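## Task

Take the green cap off its marker while the second marker keeps its cap fully seated. Every marker and cap must finish resting on the desk, the robot must release everything and back away, and it must stay upright and untilted. Nothing may count as done if only the robot's grip holds it there at the end.

## Robot and tools

ROBOT. A wheeled cart carrying a pannable, tiltable head and two arms, left_arm and right_arm. The cart is 0.53 m wide and spans x = -0.35 to 0.07 m in the base frame. Each arm turns about a vertical pan axis at x = -0.060, y = +0.155 (left) or -0.155 m (right); the shoulder sits 0.03 m outward from that axis and 0.89 m high. Link lengths: upper arm 0.116, forearm 0.135, hand 0.162 m. The fixed-jaw tip reaches roughly 0.44 m from its pan axis and cannot go below about 0.55 m above the floor.

FRAMES. Base frame: origin on the floor between the drive wheels, x ahead, y to the left, z up. The state reports left_hand and right_hand in this frame; each is the fixed-jaw tip, so a held object sits next to it on the swinging-jaw side. Hand axes: z out along the fingers, y from swinging jaw toward fixed jaw. The odometry frame is the base frame as it was at scene start; base_odometry counts wheel rotation, so slip shows up as travel, and heading runs -3.142 to 3.142, positive to the left. Reported hand positions may be off by a few centimetres, differently per arm.

execute_actions. Argument actions is a list holding one action or nothing (empty just reports state and images). An action may contain base, joints, or both; they start together. base holds exactly one command: translate_m, a straight drive offset in metres from the current base position, positive forward, -1.4 to 1.4; or rotate_rad, an on-the-spot turn offset in radians, positive counter-clockwise seen from above, -3.2 to 3.2. No sideways motion. joints is a single dictionary keyed by joint name covering both arms and the head, each value an absolute target angle in radians. Ranges: head_pan_rad -3.2..3.2 (0 ahead, positive left); head_tilt_rad -0.76..1.45 (0 level, positive down); per arm (left_arm_ / right_arm_ prefix): shoulder_pan_rad -1.919..1.919, shoulder_lift_rad -1.745..1.745, elbow_flex_rad -1.69..1.58, wrist_flex_rad -1.658..1.658, wrist_roll_rad -2.743..2.841, gripper_rad 0..1.919. An unknown key or out-of-range number rejects the whole call. Joints you omit may keep pushing toward their previous targets. cameras picks images: head_camera, left_wrist_camera, right_wrist_camera or all; omitted or null gives all, [] gives none. The pictures line lists the returned images in order.

JOINT MEANINGS. Pan: at 0, left_arm points left and right_arm right; positive swings either arm clockwise from above; straight ahead is +1.571 (left) and -1.571 (right). Bend: with lift, elbow and wrist_flex all 0 the upper arm is up, tilted 0.24 rad outward, and forearm and fingers are level; positive values bend downward. Their sum is the finger angle below level, 1.571 meaning pointing down, which requires the forearm no more than 0.08 rad above level. Roll: -1.522 closes the jaws across the arm's plane with the fixed jaw on the left looking outward, 1.619 puts it on the right, 0.049 closes in-plane with the fixed jaw below (level fingers) or toward the pan axis (fingers down). Gripper opening between tips: 0 gives 0.003 m, 0.3 gives 0.026, 0.6 gives 0.049, 1 gives 0.076, 1.919 gives 0.106. The hand body protrudes about 0.08 m above level fingers with the fixed jaw left and below with it right, so keep it left when working over furniture.

STOWING. Stowed left_arm: pan -1.75, lift 0.05, elbow 1.35, wrist_flex -1.55, wrist_roll -1.52; right_arm identical but pan 1.75. Stow in two steps, wrists first then the other three, to avoid wedging on the cart; when leaving stow, do not move the wrists first. Turning in place with arms stowed needs 0.44 m of free radius; turning or reversing right beside the desk can snag the rear and topple the robot.

RESULTS. base_status and joint_status describe how the last action ended. done: reached target (for the base, wheels turned the amount, slip possible). off_target: stopped short and may still push; an empty free arm reports done, so this signals load, obstruction or a tripped motor. time_out: stopped and holding. joint command not followed, usually with a cause line, means a self-collision check (own links or the two arms, ignoring jaws, head, cart, held items and furniture) blocked that arm's targets; the gripper still moves, affected joints show not_followed and may be retried on later actions until valid targets are sent. on_its_own lists uncommanded motion. A holding gripper reads off_target. Squeeze by targeting below the touch angle, at most 0.2 rad below. Joints carrying weight sag toward gravity; offset the next target against the sag. To stop a blocked joint pushing, command its current reading. A motor stuck more than about 0.30 rad off target for around 2 s trips to 20% torque; reset by waiting until still, then commanding 0.2 rad from the reading on the side away from the offending target (or 0.04 past the range end; a jaw uses the end). Loads: about 0.4 kg per hand at full reach, 0.7 kg near the pan axis. Long holds heat shoulder_lift motors: MOTOR HOT warns at 55 °C, an OVER-TEMPERATURE FAULT stops the arm at 70 °C, with limit_stop_at_motor_heat in joint_status; resend targets afterward. A reported stop cancels the rest of that reply's calls.

OTHER TOOLS. wait: seconds 0 to 10, commands nothing, returns state and images. zoom_image: camera plus region [x0, y0, x1, y1] in pixels of that camera's latest full image, origin top-left, at most 504 by 504. finished_scene: scene is the current scene number; irreversible, reports success and starts the next task.

CAUTIONS. Avoid arm-on-arm hits or presses, including hands. Pulling on things, especially in front, can tip the robot. Do not drop, slam or shove objects hard; keep markers and caps on the desk. Head camera is 644x476, fy 603.392; wrist cameras 644x476 with fy 322.68 (left) and 441.274 (right).

Each tool is called after "Call:" by a JSON object that holds its "method" and its "body", one argument or row to a line.

## Session

Call:
{"method": "execute_actions", "body": {
  "actions": []
}}

Scene clock: 0.00 s.
base_odometry: x=+0.000 y=+0.000 heading=+0.000 (m, m, rad; odometry frame)
base_status: not commanded
joint_positions: head_pan_rad=-0.030 head_tilt_rad=-0.032 left_arm_shoulder_pan_rad=-1.781 left_arm_shoulder_lift_rad=+0.056 left_arm_elbow_flex_rad=+1.292 left_arm_wrist_flex_rad=-1.484 left_arm_wrist_roll_rad=-1.522 left_arm_gripper_rad=+1.920 right_arm_shoulder_pan_rad=+1.739 right_arm_shoulder_lift_rad=+0.043 right_arm_elbow_flex_rad=+1.369 right_arm_wrist_flex_rad=-1.591 right_arm_wrist_roll_rad=-1.496 right_arm_gripper_rad=+1.920
joint_status: not commanded
left_hand: x=-0.3114 y=+0.0936 z=+0.8961 quat_wxyz=(-0.079, -0.654, -0.069, +0.750) (m; base frame)
right_hand: x=-0.3055 y=-0.1211 z=+0.9008 quat_wxyz=(-0.074, +0.640, -0.046, -0.764) (m; base frame)
pictures: head_camera, left_wrist_camera, right_wrist_camera
Images, in order (width x height): head_camera 644x476, left_wrist_camera 644x476, right_wrist_camera 644x476.

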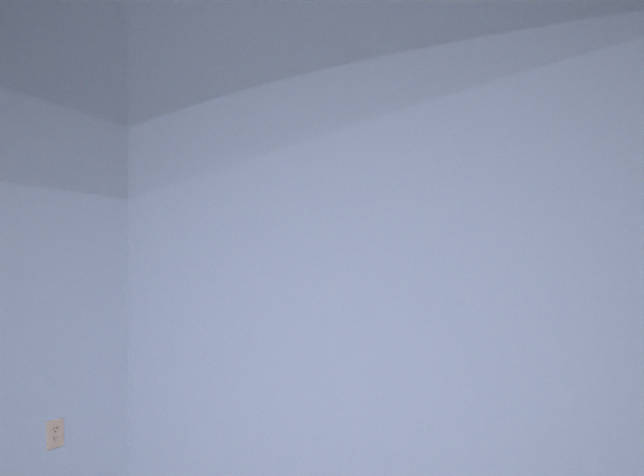

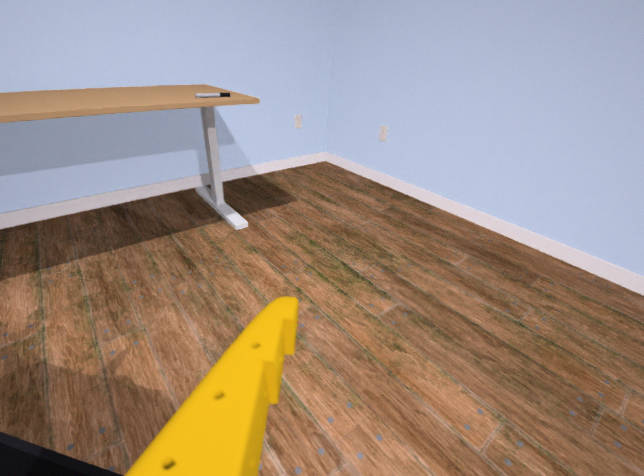

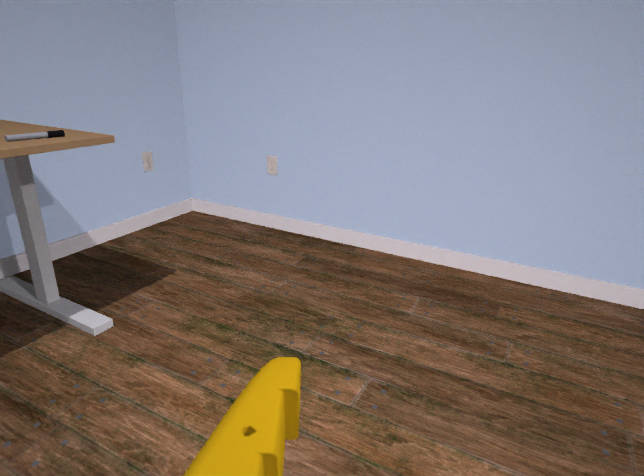

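Call:
{"method": "execute_actions", "body": {
  "actions": [
    {"joints":{"head_pan_rad":-2.4,"head_tilt_rad":0.4}}
  ],
  "cameras": ["head_camera"]
}}

Scene clock: 2.60 s.
base_odometry: x=+0.000 y=+0.000 heading=+0.000 (m, m, rad; odometry frame)
base_status: not commanded
joint_positions: head_pan_rad=-2.390 head_tilt_rad=+0.393 left_arm_shoulder_pan_rad=-1.781 left_arm_shoulder_lift_rad=+0.056 left_arm_elbow_flex_rad=+1.292 left_arm_wrist_flex_rad=-1.484 left_arm_wrist_roll_rad=-1.522 left_arm_gripper_rad=+1.920 right_arm_shoulder_pan_rad=+1.739 right_arm_shoulder_lift_rad=+0.043 right_arm_elbow_flex_rad=+1.369 right_arm_wrist_flex_rad=-1.591 right_arm_wrist_roll_rad=-1.496 right_arm_gripper_rad=+1.920
joint_status: all done
left_hand: x=-0.3114 y=+0.0936 z=+0.8961 quat_wxyz=(-0.079, -0.654, -0.069, +0.750) (m; base frame)
right_hand: x=-0.3055 y=-0.1211 z=+0.9008 quat_wxyz=(-0.074, +0.640, -0.046, -0.764) (m; base frame)
pictures: head_camera
Images, in order (width x height): head_camera 644x476.

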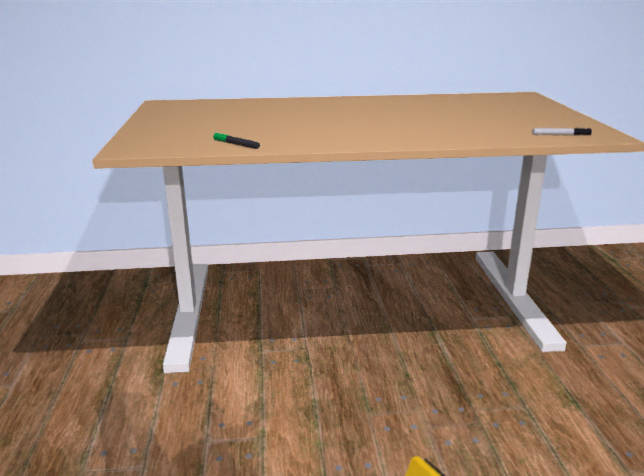

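Call:
{"method": "execute_actions", "body": {
  "actions": [
    {"base":{"rotate_rad":-2.3},"joints":{"head_pan_rad":0,"head_tilt_rad":0.4}}
  ],
  "cameras": ["head_camera"]
}}

Scene clock: 7.13 s.
base_odometry: x=-0.001 y=+0.000 heading=-2.299 (m, m, rad; odometry frame)
base_status: done
joint_positions: head_pan_rad=-0.010 head_tilt_rad=+0.394 left_arm_shoulder_pan_rad=-1.781 left_arm_shoulder_lift_rad=+0.056 left_arm_elbow_flex_rad=+1.292 left_arm_wrist_flex_rad=-1.484 left_arm_wrist_roll_rad=-1.522 left_arm_gripper_rad=+1.920 right_arm_shoulder_pan_rad=+1.739 right_arm_shoulder_lift_rad=+0.043 right_arm_elbow_flex_rad=+1.369 right_arm_wrist_flex_rad=-1.591 right_arm_wrist_roll_rad=-1.496 right_arm_gripper_rad=+1.920
joint_status: all done
left_hand: x=-0.3114 y=+0.0936 z=+0.8961 quat_wxyz=(-0.079, -0.654, -0.069, +0.750) (m; base frame)
right_hand: x=-0.3055 y=-0.1211 z=+0.9008 quat_wxyz=(-0.074, +0.640, -0.046, -0.764) (m; base frame)
pictures: head_camera
Images, in order (width x height): head_camera 644x476.

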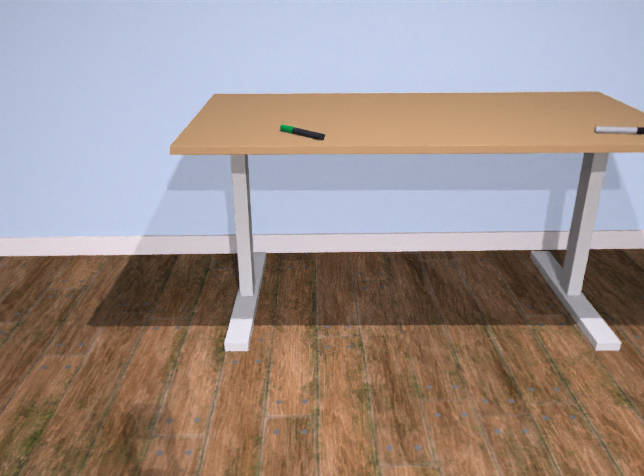

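Call:
{"method": "execute_actions", "body": {
  "actions": [
    {"base":{"translate_m":0.8},"joints":{"head_tilt_rad":0.6,"left_arm_shoulder_pan_rad":1.4,"left_arm_shoulder_lift_rad":-0.3,"left_arm_elbow_flex_rad":0.6,"right_arm_shoulder_pan_rad":-1.4,"right_arm_shoulder_lift_rad":-0.3,"right_arm_elbow_flex_rad":0.6}}
  ],
  "cameras": ["head_camera"]
}}

Scene clock: 12.63 s.
base_odometry: x=-0.534 y=-0.596 heading=-2.300 (m, m, rad; odometry frame)
base_status: done
joint_positions: head_pan_rad=-0.010 head_tilt_rad=+0.594 left_arm_shoulder_pan_rad=+1.390 left_arm_shoulder_lift_rad=-0.266 left_arm_elbow_flex_rad=+0.632 left_arm_wrist_flex_rad=-1.484 left_arm_wrist_roll_rad=-1.522 left_arm_gripper_rad=+1.920 right_arm_shoulder_pan_rad=-1.393 right_arm_shoulder_lift_rad=-0.271 right_arm_elbow_flex_rad=+0.639 right_arm_wrist_flex_rad=-1.591 right_arm_wrist_roll_rad=-1.496 right_arm_gripper_rad=+1.920
joint_status: all done
left_hand: x=+0.1610 y=+0.2032 z=+1.1108 quat_wxyz=(+0.971, -0.020, +0.223, +0.088) (m; base frame)
right_hand: x=+0.1482 y=-0.1845 z=+1.1170 quat_wxyz=(+0.980, +0.013, +0.173, -0.100) (m; base frame)
pictures: head_camera
Images, in order (width x height): head_camera 644x476.

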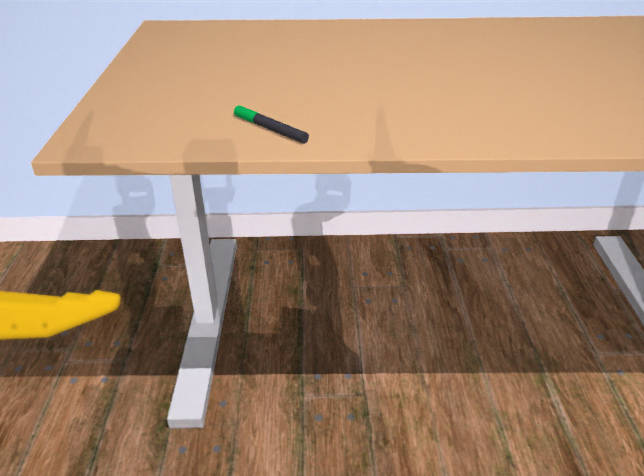

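Call:
{"method": "execute_actions", "body": {
  "actions": [
    {"base":{"rotate_rad":0.21},"joints":{"left_arm_wrist_flex_rad":0.6,"left_arm_wrist_roll_rad":0.4,"left_arm_gripper_rad":0.8,"left_arm_shoulder_pan_rad":1.2,"right_arm_wrist_flex_rad":0.9,"right_arm_wrist_roll_rad":2.27,"right_arm_gripper_rad":0.8,"right_arm_shoulder_pan_rad":-1.2,"left_arm_elbow_flex_rad":0.3,"right_arm_elbow_flex_rad":0.3}}
  ],
  "cameras": []
}}

Call:
{"method": "execute_actions", "body": {
  "actions": [
    {"base":{"translate_m":0.55},"joints":{"head_tilt_rad":0.95}}
  ]
}}

Scene clock: 23.23 s.
base_odometry: x=-0.535 y=-0.596 heading=-2.091 (m, m, rad; odometry frame)
base_status: done
joint_positions: head_pan_rad=-0.010 head_tilt_rad=+0.594 left_arm_shoulder_pan_rad=+1.209 left_arm_shoulder_lift_rad=-0.266 left_arm_elbow_flex_rad=+0.333 left_arm_wrist_flex_rad=+0.594 left_arm_wrist_roll_rad=+0.392 left_arm_gripper_rad=+0.811 right_arm_shoulder_pan_rad=-1.208 right_arm_shoulder_lift_rad=-0.271 right_arm_elbow_flex_rad=+0.342 right_arm_wrist_flex_rad=+0.893 right_arm_wrist_roll_rad=+2.260 right_arm_gripper_rad=+0.808
joint_status: all done
left_hand: x=+0.2076 y=+0.2530 z=+0.9018 quat_wxyz=(+0.313, -0.815, +0.377, -0.308) (m; base frame)
right_hand: x=+0.1787 y=-0.2525 z=+0.8766 quat_wxyz=(-0.144, -0.945, -0.132, -0.262) (m; base frame)
pictures: none
No camera images: the call's "cameras" was empty. Leave "cameras" out to get every camera's image.

Scene clock: 26.83 s.
base_odometry: x=-0.807 y=-1.074 heading=-2.090 (m, m, rad; odometry frame)
base_status: done
joint_positions: head_pan_rad=-0.010 head_tilt_rad=+0.945 left_arm_shoulder_pan_rad=+1.209 left_arm_shoulder_lift_rad=-0.266 left_arm_elbow_flex_rad=+0.333 left_arm_wrist_flex_rad=+0.594 left_arm_wrist_roll_rad=+0.392 left_arm_gripper_rad=+0.811 right_arm_shoulder_pan_rad=-1.206 right_arm_shoulder_lift_rad=-0.271 right_arm_elbow_flex_rad=+0.342 right_arm_wrist_flex_rad=+0.893 right_arm_wrist_roll_rad=+2.260 right_arm_gripper_rad=+0.808
joint_status: all done
left_hand: x=+0.2076 y=+0.2530 z=+0.9018 quat_wxyz=(+0.313, -0.815, +0.377, -0.308) (m; base frame)
right_hand: x=+0.1786 y=-0.2529 z=+0.8766 quat_wxyz=(-0.144, -0.945, -0.131, -0.262) (m; base frame)
pictures: head_camera, left_wrist_camera, right_wrist_camera
Images, in order (width x height): head_camera 644x476, left_wrist_camera 644x476, right_wrist_camera 644x476.

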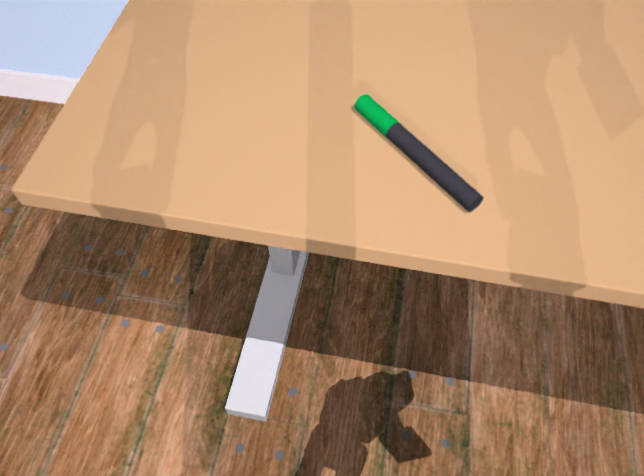

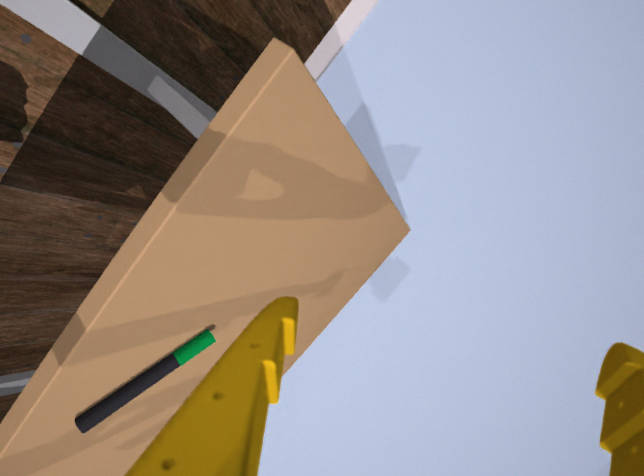

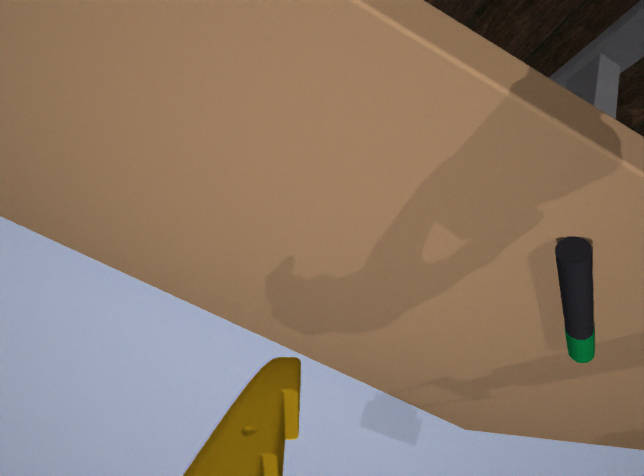

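Call:
{"method": "execute_actions", "body": {
  "actions": [
    {"base":{"translate_m":0.13},"joints":{"head_tilt_rad":1.15,"head_pan_rad":-0.2,"right_arm_shoulder_pan_rad":-1.69,"right_arm_shoulder_lift_rad":0.6,"right_arm_elbow_flex_rad":-0.26,"right_arm_wrist_flex_rad":0.85,"right_arm_wrist_roll_rad":2.17,"right_arm_gripper_rad":0.6}}
  ],
  "cameras": ["head_camera","right_wrist_camera"]
}}

Scene clock: 29.90 s.
base_odometry: x=-0.872 y=-1.187 heading=-2.091 (m, m, rad; odometry frame)
base_status: done
joint_positions: head_pan_rad=-0.190 head_tilt_rad=+1.145 left_arm_shoulder_pan_rad=+1.209 left_arm_shoulder_lift_rad=-0.266 left_arm_elbow_flex_rad=+0.333 left_arm_wrist_flex_rad=+0.594 left_arm_wrist_roll_rad=+0.392 left_arm_gripper_rad=+0.811 right_arm_shoulder_pan_rad=-1.683 right_arm_shoulder_lift_rad=+0.619 right_arm_elbow_flex_rad=-0.221 right_arm_wrist_flex_rad=+0.864 right_arm_wrist_roll_rad=+2.179 right_arm_gripper_rad=+0.608
joint_status: all done
left_hand: x=+0.2076 y=+0.2530 z=+0.9018 quat_wxyz=(+0.313, -0.815, +0.377, -0.308) (m; base frame)
right_hand: x=+0.2369 y=-0.1283 z=+0.7705 quat_wxyz=(-0.034, -0.933, -0.326, -0.150) (m; base frame)
pictures: head_camera, right_wrist_camera
Images, in order (width x height): head_camera 644x476, right_wrist_camera 644x476.

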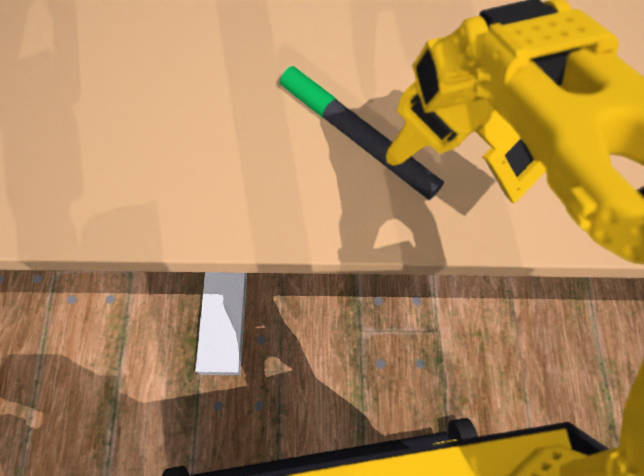

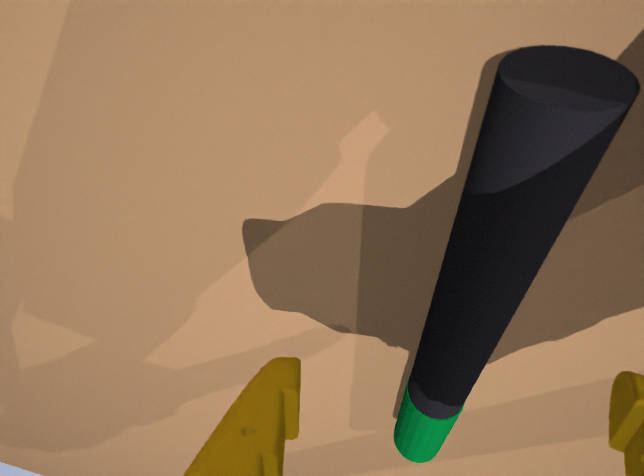

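Call:
{"method": "execute_actions", "body": {
  "actions": [
    {"joints":{"right_arm_shoulder_pan_rad":-1.76,"right_arm_wrist_roll_rad":2.11,"right_arm_gripper_rad":0.7}}
  ],
  "cameras": ["right_wrist_camera"]
}}

Call:
{"method": "execute_actions", "body": {
  "actions": [
    {"joints":{"right_arm_shoulder_lift_rad":0.73,"right_arm_elbow_flex_rad":-0.29,"right_arm_wrist_flex_rad":0.75}}
  ],
  "cameras": ["head_camera","right_wrist_camera"]
}}

Scene clock: 32.57 s.
base_odometry: x=-0.872 y=-1.187 heading=-2.091 (m, m, rad; odometry frame)
base_status: not commanded
joint_positions: head_pan_rad=-0.190 head_tilt_rad=+1.145 left_arm_shoulder_pan_rad=+1.209 left_arm_shoulder_lift_rad=-0.266 left_arm_elbow_flex_rad=+0.333 left_arm_wrist_flex_rad=+0.594 left_arm_wrist_roll_rad=+0.392 left_arm_gripper_rad=+0.811 right_arm_shoulder_pan_rad=-1.754 right_arm_shoulder_lift_rad=+0.619 right_arm_elbow_flex_rad=-0.221 right_arm_wrist_flex_rad=+0.864 right_arm_wrist_roll_rad=+2.119 right_arm_gripper_rad=+0.692
joint_status: all done
left_hand: x=+0.2076 y=+0.2530 z=+0.9018 quat_wxyz=(+0.313, -0.815, +0.377, -0.308) (m; base frame)
right_hand: x=+0.2339 y=-0.1077 z=+0.7704 quat_wxyz=(-0.024, -0.931, -0.331, -0.152) (m; base frame)
pictures: right_wrist_camera
Images, in order (width x height): right_wrist_camera 644x476.

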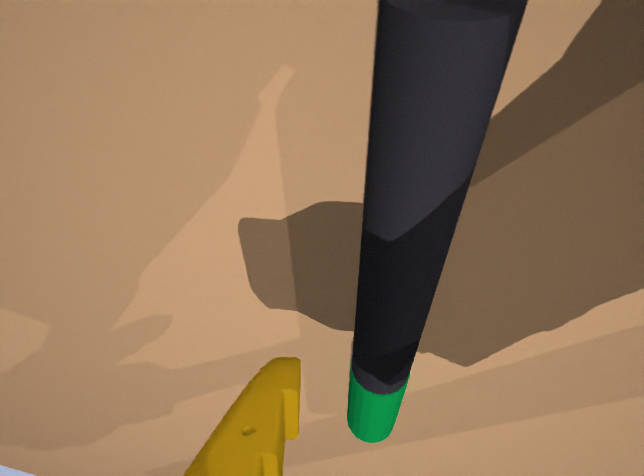

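Scene clock: 33.33 s.
base_odometry: x=-0.872 y=-1.187 heading=-2.091 (m, m, rad; odometry frame)
base_status: not commanded
joint_positions: head_pan_rad=-0.190 head_tilt_rad=+1.145 left_arm_shoulder_pan_rad=+1.209 left_arm_shoulder_lift_rad=-0.266 left_arm_elbow_flex_rad=+0.333 left_arm_wrist_flex_rad=+0.594 left_arm_wrist_roll_rad=+0.392 left_arm_gripper_rad=+0.811 right_arm_shoulder_pan_rad=-1.754 right_arm_shoulder_lift_rad=+0.750 right_arm_elbow_flex_rad=-0.253 right_arm_wrist_flex_rad=+0.762 right_arm_wrist_roll_rad=+2.119 right_arm_gripper_rad=+0.692
joint_status: all done
left_hand: x=+0.2076 y=+0.2530 z=+0.9018 quat_wxyz=(+0.313, -0.815, +0.377, -0.308) (m; base frame)
right_hand: x=+0.2379 y=-0.1070 z=+0.7459 quat_wxyz=(-0.024, -0.931, -0.331, -0.153) (m; base frame)
pictures: head_camera, right_wrist_camera
Images, in order (width x height): head_camera 644x476, right_wrist_camera 644x476.

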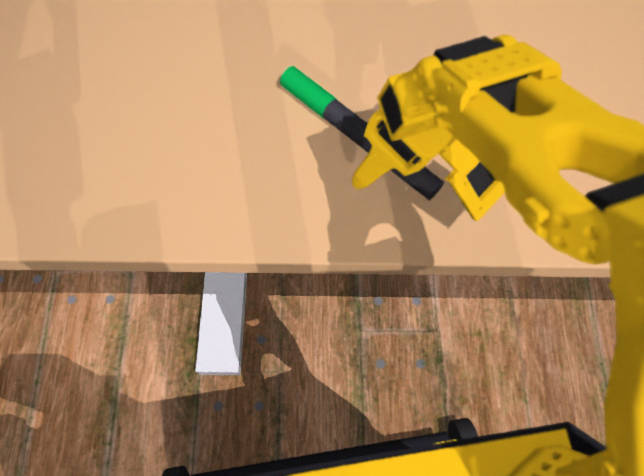

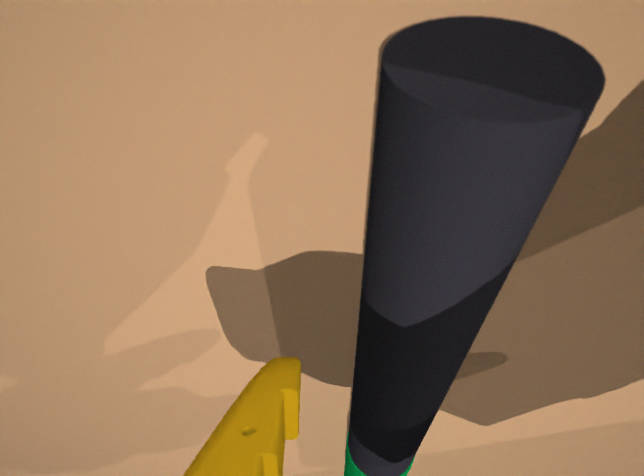

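Call:
{"method": "execute_actions", "body": {
  "actions": [
    {"joints":{"right_arm_shoulder_lift_rad":0.80,"right_arm_elbow_flex_rad":-0.30,"right_arm_wrist_flex_rad":0.71}}
  ],
  "cameras": ["head_camera","right_wrist_camera"]
}}

Scene clock: 34.53 s.
base_odometry: x=-0.872 y=-1.187 heading=-2.091 (m, m, rad; odometry frame)
base_status: not commanded
joint_positions: head_pan_rad=-0.190 head_tilt_rad=+1.145 left_arm_shoulder_pan_rad=+1.209 left_arm_shoulder_lift_rad=-0.266 left_arm_elbow_flex_rad=+0.333 left_arm_wrist_flex_rad=+0.594 left_arm_wrist_roll_rad=+0.392 left_arm_gripper_rad=+0.811 right_arm_shoulder_pan_rad=-1.754 right_arm_shoulder_lift_rad=+0.816 right_arm_elbow_flex_rad=-0.266 right_arm_wrist_flex_rad=+0.724 right_arm_wrist_roll_rad=+2.119 right_arm_gripper_rad=+0.693
joint_status: all done
left_hand: x=+0.2076 y=+0.2530 z=+0.9018 quat_wxyz=(+0.313, -0.815, +0.377, -0.308) (m; base frame)
right_hand: x=+0.2362 y=-0.1073 z=+0.7322 quat_wxyz=(-0.023, -0.932, -0.331, -0.146) (m; base frame)
pictures: head_camera, right_wrist_camera
Images, in order (width x height): head_camera 644x476, right_wrist_camera 644x476.

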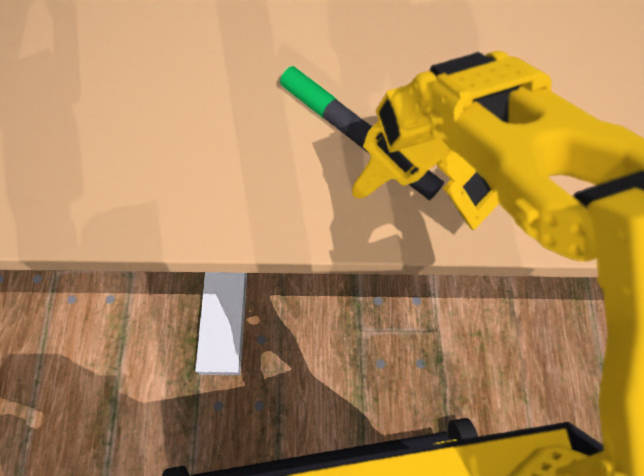

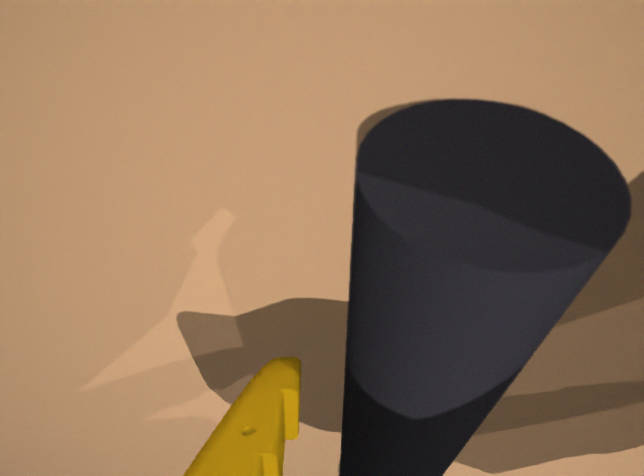

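Good depth. Close.

Call:
{"method": "execute_actions", "body": {
  "actions": [
    {"joints":{"right_arm_gripper_rad":0.05}}
  ],
  "cameras": ["head_camera","right_wrist_camera"]
}}

Scene clock: 35.67 s.
base_odometry: x=-0.872 y=-1.187 heading=-2.091 (m, m, rad; odometry frame)
base_status: not commanded
joint_positions: head_pan_rad=-0.190 head_tilt_rad=+1.145 left_arm_shoulder_pan_rad=+1.209 left_arm_shoulder_lift_rad=-0.266 left_arm_elbow_flex_rad=+0.333 left_arm_wrist_flex_rad=+0.594 left_arm_wrist_roll_rad=+0.392 left_arm_gripper_rad=+0.811 right_arm_shoulder_pan_rad=-1.757 right_arm_shoulder_lift_rad=+0.819 right_arm_elbow_flex_rad=-0.275 right_arm_wrist_flex_rad=+0.723 right_arm_wrist_roll_rad=+2.119 right_arm_gripper_rad=+0.207
joint_status: right_arm_gripper_rad off_target (ended at +0.207, target +0.050)
left_hand: x=+0.2076 y=+0.2530 z=+0.9018 quat_wxyz=(+0.313, -0.815, +0.377, -0.308) (m; base frame)
right_hand: x=+0.2378 y=-0.1061 z=+0.7330 quat_wxyz=(-0.024, -0.931, -0.332, -0.149) (m; base frame)
pictures: head_camera, right_wrist_camera
Images, in order (width x height): head_camera 644x476, right_wrist_camera 644x476.

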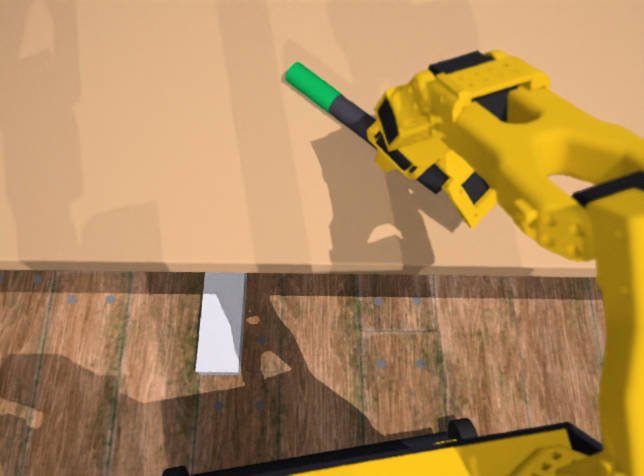

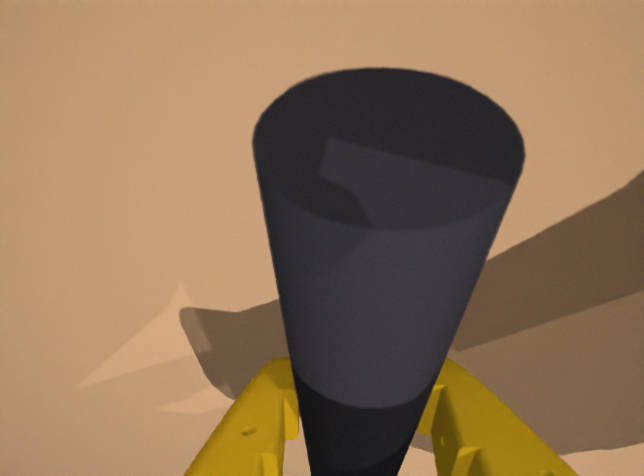

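Call:
{"method": "execute_actions", "body": {
  "actions": [
    {"joints":{"right_arm_gripper_rad":0.01,"right_arm_shoulder_lift_rad":0.6,"right_arm_elbow_flex_rad":-0.19,"right_arm_wrist_flex_rad":0.39,"head_pan_rad":0,"head_tilt_rad":1.0}}
  ],
  "cameras": []
}}

Call:
{"method": "execute_actions", "body": {
  "actions": [
    {"joints":{"right_arm_shoulder_pan_rad":-1.91,"right_arm_wrist_roll_rad":2.84,"left_arm_shoulder_pan_rad":1.6,"left_arm_shoulder_lift_rad":0.4,"left_arm_elbow_flex_rad":-0.1,"left_arm_wrist_flex_rad":0.6,"left_arm_gripper_rad":0.7}}
  ]
}}

Scene clock: 37.63 s.
base_odometry: x=-0.872 y=-1.187 heading=-2.091 (m, m, rad; odometry frame)
base_status: not commanded
joint_positions: head_pan_rad=-0.010 head_tilt_rad=+1.015 left_arm_shoulder_pan_rad=+1.209 left_arm_shoulder_lift_rad=-0.266 left_arm_elbow_flex_rad=+0.333 left_arm_wrist_flex_rad=+0.594 left_arm_wrist_roll_rad=+0.392 left_arm_gripper_rad=+0.811 right_arm_shoulder_pan_rad=-1.757 right_arm_shoulder_lift_rad=+0.657 right_arm_elbow_flex_rad=-0.186 right_arm_wrist_flex_rad=+0.408 right_arm_wrist_roll_rad=+2.119 right_arm_gripper_rad=+0.206
joint_status: right_arm_gripper_rad off_target (ended at +0.206, target +0.010); the others done
left_hand: x=+0.2076 y=+0.2530 z=+0.9018 quat_wxyz=(+0.313, -0.815, +0.377, -0.308) (m; base frame)
right_hand: x=+0.2846 y=-0.0972 z=+0.7884 quat_wxyz=(-0.053, -0.886, -0.316, -0.335) (m; base frame)
pictures: none
No camera images: the call's "cameras" was empty. Leave "cameras" out to get every camera's image.

Scene clock: 38.97 s.
base_odometry: x=-0.872 y=-1.187 heading=-2.091 (m, m, rad; odometry frame)
base_status: not commanded
joint_positions: head_pan_rad=-0.010 head_tilt_rad=+1.015 left_arm_shoulder_pan_rad=+1.591 left_arm_shoulder_lift_rad=+0.420 left_arm_elbow_flex_rad=-0.068 left_arm_wrist_flex_rad=+0.594 left_arm_wrist_roll_rad=+0.392 left_arm_gripper_rad=+0.711 right_arm_shoulder_pan_rad=-1.904 right_arm_shoulder_lift_rad=+0.657 right_arm_elbow_flex_rad=-0.186 right_arm_wrist_flex_rad=+0.408 right_arm_wrist_roll_rad=+2.831 right_arm_gripper_rad=+0.206
joint_status: all done
left_hand: x=+0.2580 y=+0.1455 z=+0.8092 quat_wxyz=(+0.174, -0.772, +0.556, -0.253) (m; base frame)
right_hand: x=+0.2736 y=-0.0424 z=+0.7906 quat_wxyz=(-0.144, -0.674, -0.657, -0.307) (m; base frame)
pictures: head_camera, left_wrist_camera, right_wrist_camera
Images, in order (width x height): head_camera 644x476, left_wrist_camera 644x476, right_wrist_camera 644x476.

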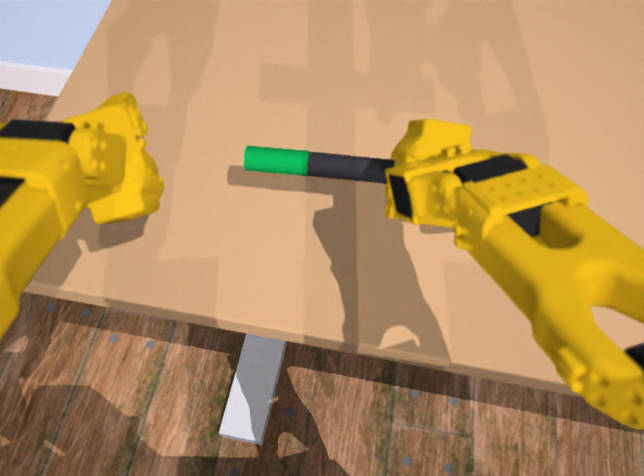

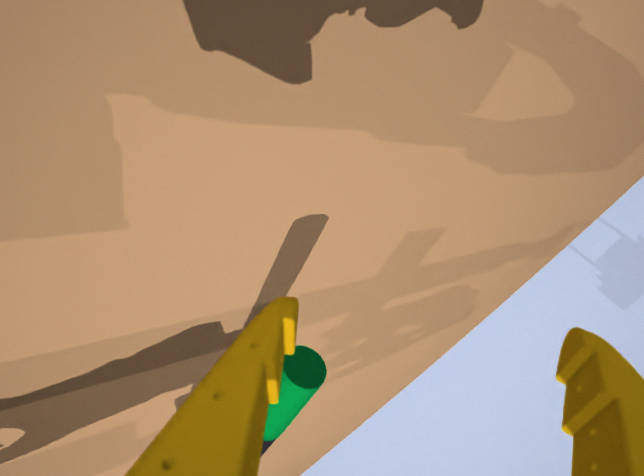

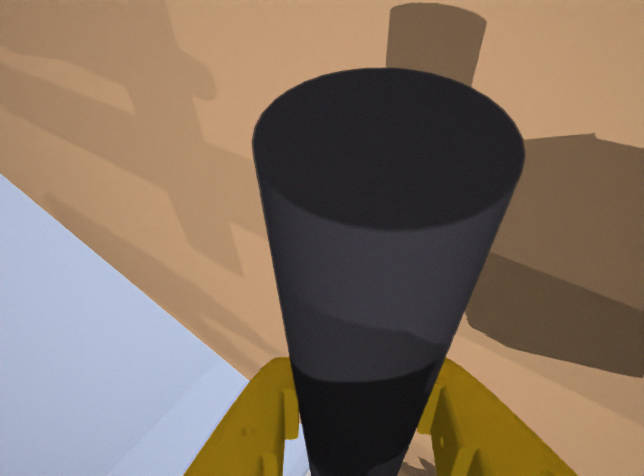

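Call:
{"method": "execute_actions", "body": {
  "actions": [
    {"joints":{"left_arm_shoulder_pan_rad":1.77,"left_arm_shoulder_lift_rad":0.68,"left_arm_elbow_flex_rad":-0.25,"left_arm_wrist_flex_rad":0.39,"left_arm_wrist_roll_rad":0.3}}
  ],
  "cameras": ["head_camera","left_wrist_camera"]
}}

Scene clock: 41.03 s.
base_odometry: x=-0.872 y=-1.187 heading=-2.091 (m, m, rad; odometry frame)
base_status: not commanded
joint_positions: head_pan_rad=-0.010 head_tilt_rad=+1.015 left_arm_shoulder_pan_rad=+1.760 left_arm_shoulder_lift_rad=+0.705 left_arm_elbow_flex_rad=-0.219 left_arm_wrist_flex_rad=+0.407 left_arm_wrist_roll_rad=+0.308 left_arm_gripper_rad=+0.711 right_arm_shoulder_pan_rad=-1.904 right_arm_shoulder_lift_rad=+0.657 right_arm_elbow_flex_rad=-0.186 right_arm_wrist_flex_rad=+0.408 right_arm_wrist_roll_rad=+2.831 right_arm_gripper_rad=+0.206
joint_status: all done
left_hand: x=+0.2747 y=+0.0885 z=+0.7735 quat_wxyz=(+0.177, -0.690, +0.643, -0.282) (m; base frame)
right_hand: x=+0.2736 y=-0.0424 z=+0.7906 quat_wxyz=(-0.144, -0.674, -0.657, -0.307) (m; base frame)
pictures: head_camera, left_wrist_camera
Images, in order (width x height): head_camera 644x476, left_wrist_camera 644x476.

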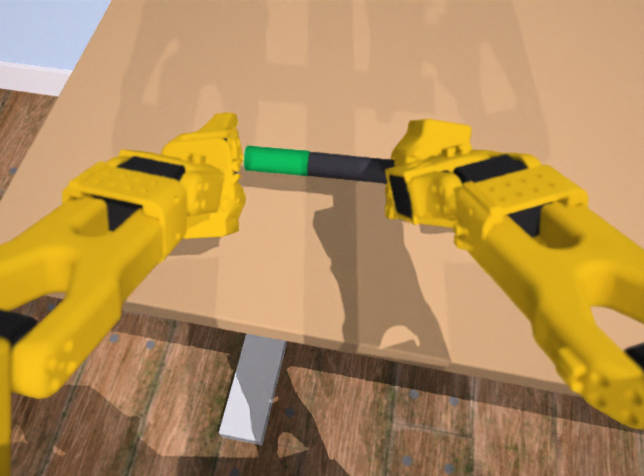

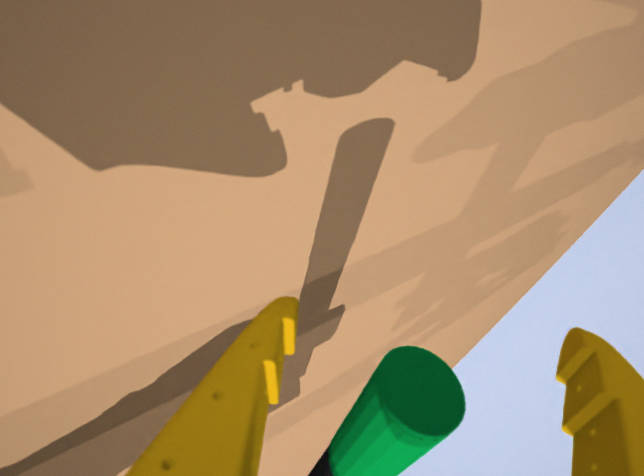

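Call:
{"method": "execute_actions", "body": {
  "actions": [
    {"joints":{"left_arm_shoulder_pan_rad":1.89}}
  ],
  "cameras": ["head_camera","left_wrist_camera"]
}}

Scene clock: 42.33 s.
base_odometry: x=-0.872 y=-1.187 heading=-2.091 (m, m, rad; odometry frame)
base_status: not commanded
joint_positions: head_pan_rad=-0.010 head_tilt_rad=+1.015 left_arm_shoulder_pan_rad=+1.881 left_arm_shoulder_lift_rad=+0.705 left_arm_elbow_flex_rad=-0.219 left_arm_wrist_flex_rad=+0.407 left_arm_wrist_roll_rad=+0.308 left_arm_gripper_rad=+0.711 right_arm_shoulder_pan_rad=-1.904 right_arm_shoulder_lift_rad=+0.657 right_arm_elbow_flex_rad=-0.186 right_arm_wrist_flex_rad=+0.408 right_arm_wrist_roll_rad=+2.831 right_arm_gripper_rad=+0.206
joint_status: all done
left_hand: x=+0.2642 y=+0.0485 z=+0.7735 quat_wxyz=(+0.160, -0.650, +0.684, -0.292) (m; base frame)
right_hand: x=+0.2736 y=-0.0424 z=+0.7906 quat_wxyz=(-0.144, -0.674, -0.657, -0.307) (m; base frame)
pictures: head_camera, left_wrist_camera
Images, in order (width x height): head_camera 644x476, left_wrist_camera 644x476.

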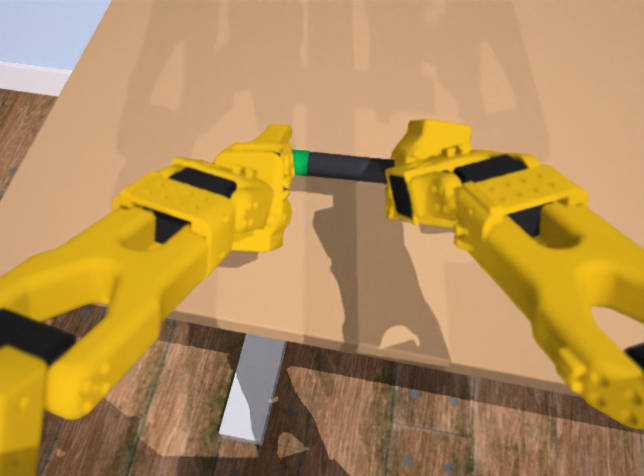

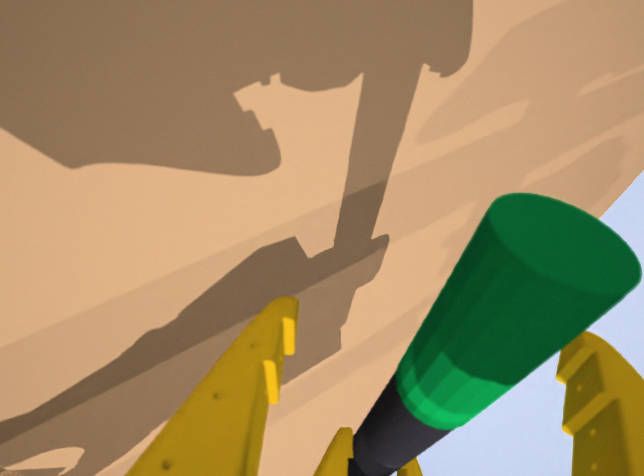

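Call:
{"method": "execute_actions", "body": {
  "actions": [
    {"joints":{"left_arm_wrist_flex_rad":0.26,"left_arm_wrist_roll_rad":0.22,"left_arm_shoulder_pan_rad":1.86}}
  ],
  "cameras": ["head_camera","left_wrist_camera"]
}}

Scene clock: 43.83 s.
base_odometry: x=-0.872 y=-1.187 heading=-2.091 (m, m, rad; odometry frame)
base_status: not commanded
joint_positions: head_pan_rad=-0.010 head_tilt_rad=+1.015 left_arm_shoulder_pan_rad=+1.869 left_arm_shoulder_lift_rad=+0.705 left_arm_elbow_flex_rad=-0.219 left_arm_wrist_flex_rad=+0.277 left_arm_wrist_roll_rad=+0.229 left_arm_gripper_rad=+0.711 right_arm_shoulder_pan_rad=-1.904 right_arm_shoulder_lift_rad=+0.657 right_arm_elbow_flex_rad=-0.186 right_arm_wrist_flex_rad=+0.408 right_arm_wrist_roll_rad=+2.831 right_arm_gripper_rad=+0.206
joint_status: all done
left_hand: x=+0.2809 y=+0.0484 z=+0.7868 quat_wxyz=(+0.204, -0.611, +0.687, -0.336) (m; base frame)
right_hand: x=+0.2736 y=-0.0424 z=+0.7906 quat_wxyz=(-0.144, -0.674, -0.657, -0.307) (m; base frame)
pictures: head_camera, left_wrist_camera
Images, in order (width x height): head_camera 644x476, left_wrist_camera 644x476.

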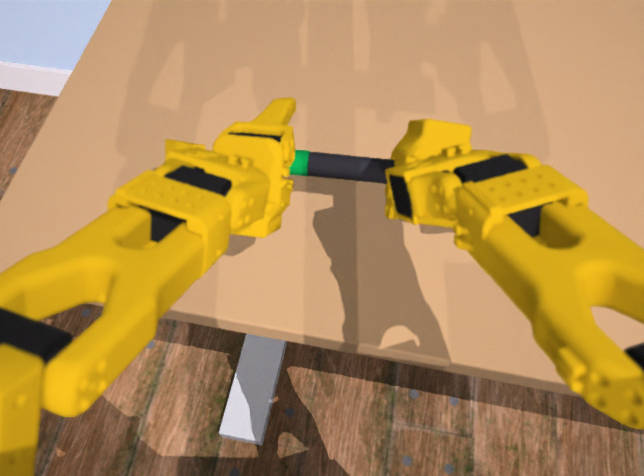

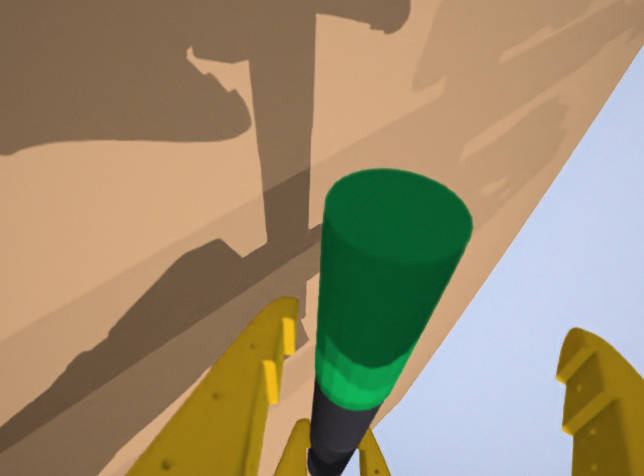

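Call:
{"method": "execute_actions", "body": {
  "actions": [
    {"joints":{"left_arm_wrist_flex_rad":0.235,"left_arm_gripper_rad":0.05}}
  ],
  "cameras": ["left_wrist_camera"]
}}

Scene clock: 45.03 s.
base_odometry: x=-0.872 y=-1.187 heading=-2.091 (m, m, rad; odometry frame)
base_status: not commanded
joint_positions: head_pan_rad=-0.010 head_tilt_rad=+1.015 left_arm_shoulder_pan_rad=+1.869 left_arm_shoulder_lift_rad=+0.705 left_arm_elbow_flex_rad=-0.219 left_arm_wrist_flex_rad=+0.251 left_arm_wrist_roll_rad=+0.229 left_arm_gripper_rad=+0.216 right_arm_shoulder_pan_rad=-1.904 right_arm_shoulder_lift_rad=+0.657 right_arm_elbow_flex_rad=-0.186 right_arm_wrist_flex_rad=+0.408 right_arm_wrist_roll_rad=+2.831 right_arm_gripper_rad=+0.206
joint_status: left_arm_gripper_rad off_target (ended at +0.216, target +0.050); the others done
left_hand: x=+0.2838 y=+0.0475 z=+0.7897 quat_wxyz=(+0.210, -0.607, +0.683, -0.346) (m; base frame)
right_hand: x=+0.2736 y=-0.0424 z=+0.7906 quat_wxyz=(-0.144, -0.674, -0.657, -0.307) (m; base frame)
pictures: left_wrist_camera
Images, in order (width x height): left_wrist_camera 644x476.

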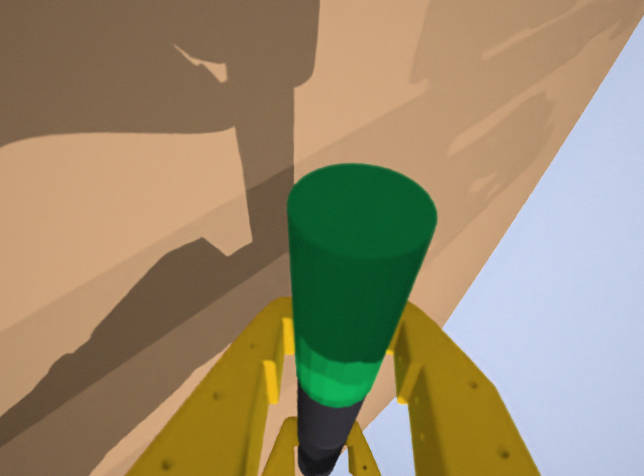

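Pull symmetrically.

Call:
{"method": "execute_actions", "body": {
  "actions": [
    {"joints":{"left_arm_gripper_rad":0.02,"left_arm_shoulder_pan_rad":1.75,"right_arm_shoulder_pan_rad":-1.79}}
  ]
}}

Scene clock: 46.13 s.
base_odometry: x=-0.872 y=-1.187 heading=-2.091 (m, m, rad; odometry frame)
base_status: not commanded
joint_positions: head_pan_rad=-0.010 head_tilt_rad=+1.015 left_arm_shoulder_pan_rad=+1.758 left_arm_shoulder_lift_rad=+0.705 left_arm_elbow_flex_rad=-0.227 left_arm_wrist_flex_rad=+0.246 left_arm_wrist_roll_rad=+0.229 left_arm_gripper_rad=+0.215 right_arm_shoulder_pan_rad=-1.795 right_arm_shoulder_lift_rad=+0.657 right_arm_elbow_flex_rad=-0.183 right_arm_wrist_flex_rad=+0.402 right_arm_wrist_roll_rad=+2.833 right_arm_gripper_rad=+0.206
joint_status: left_arm_gripper_rad off_target (ended at +0.215, target +0.020); the others done
left_hand: x=+0.2953 y=+0.0857 z=+0.7921 quat_wxyz=(+0.232, -0.642, +0.647, -0.339) (m; base frame)
right_hand: x=+0.2840 y=-0.0793 z=+0.7906 quat_wxyz=(-0.162, -0.708, -0.619, -0.300) (m; base frame)
pictures: head_camera, left_wrist_camera, right_wrist_camera
Images, in order (width x height): head_camera 644x476, left_wrist_camera 644x476, right_wrist_camera 644x476.

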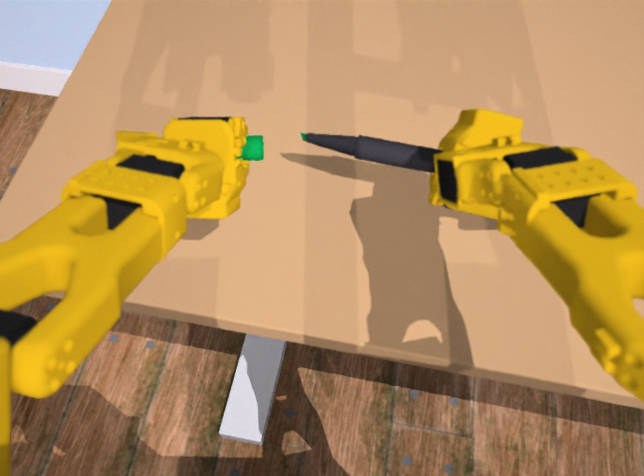

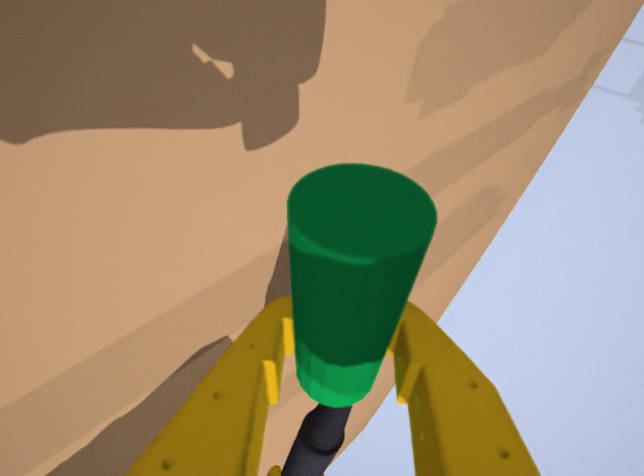

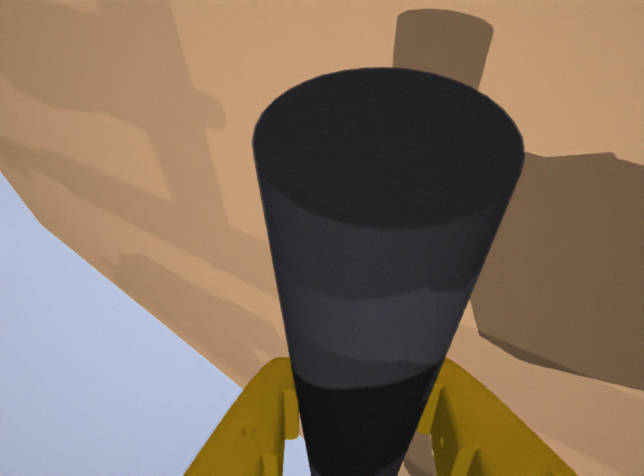

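Call:
{"method": "execute_actions", "body": {
  "actions": [
    {"joints":{"left_arm_shoulder_pan_rad":1.7,"left_arm_shoulder_lift_rad":0.755,"left_arm_elbow_flex_rad":-0.43,"left_arm_wrist_flex_rad":0.72,"left_arm_wrist_roll_rad":0.42,"right_arm_shoulder_pan_rad":-1.7,"right_arm_shoulder_lift_rad":0.72,"right_arm_elbow_flex_rad":-0.30,"right_arm_wrist_flex_rad":0.73,"right_arm_wrist_roll_rad":2.11}}
  ]
}}

Scene clock: 49.73 s.
base_odometry: x=-0.872 y=-1.187 heading=-2.091 (m, m, rad; odometry frame)
base_status: not commanded
joint_positions: head_pan_rad=-0.010 head_tilt_rad=+1.015 left_arm_shoulder_pan_rad=+1.709 left_arm_shoulder_lift_rad=+0.782 left_arm_elbow_flex_rad=-0.399 left_arm_wrist_flex_rad=+0.713 left_arm_wrist_roll_rad=+0.412 left_arm_gripper_rad=+0.215 right_arm_shoulder_pan_rad=-1.706 right_arm_shoulder_lift_rad=+0.744 right_arm_elbow_flex_rad=-0.260 right_arm_wrist_flex_rad=+0.723 right_arm_wrist_roll_rad=+2.119 right_arm_gripper_rad=+0.206
joint_status: all done
left_hand: x=+0.2601 y=+0.1072 z=+0.7626 quat_wxyz=(+0.120, -0.760, +0.606, -0.203) (m; base frame)
right_hand: x=+0.2480 y=-0.1201 z=+0.7510 quat_wxyz=(-0.033, -0.934, -0.307, -0.178) (m; base frame)
pictures: head_camera, left_wrist_camera, right_wrist_camera
Images, in order (width x height): head_camera 644x476, left_wrist_camera 644x476, right_wrist_camera 644x476.

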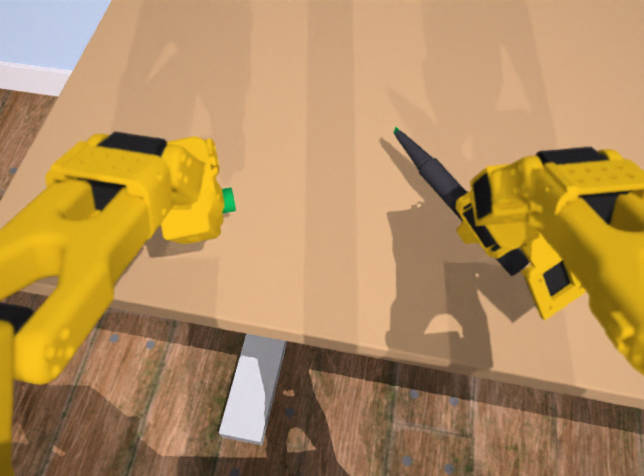

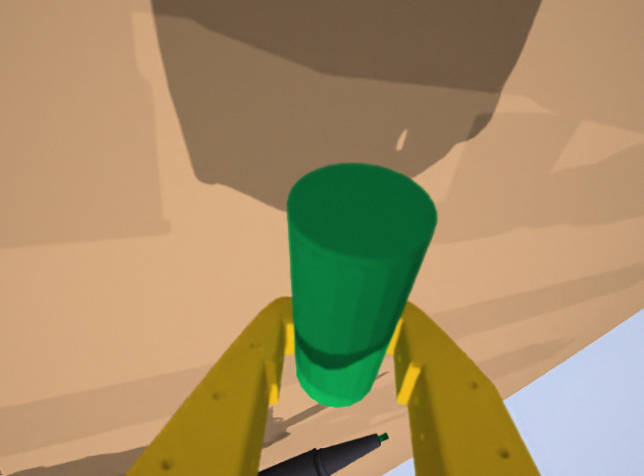

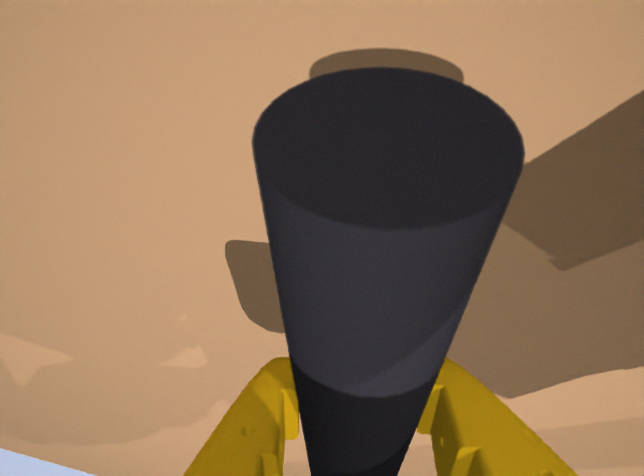

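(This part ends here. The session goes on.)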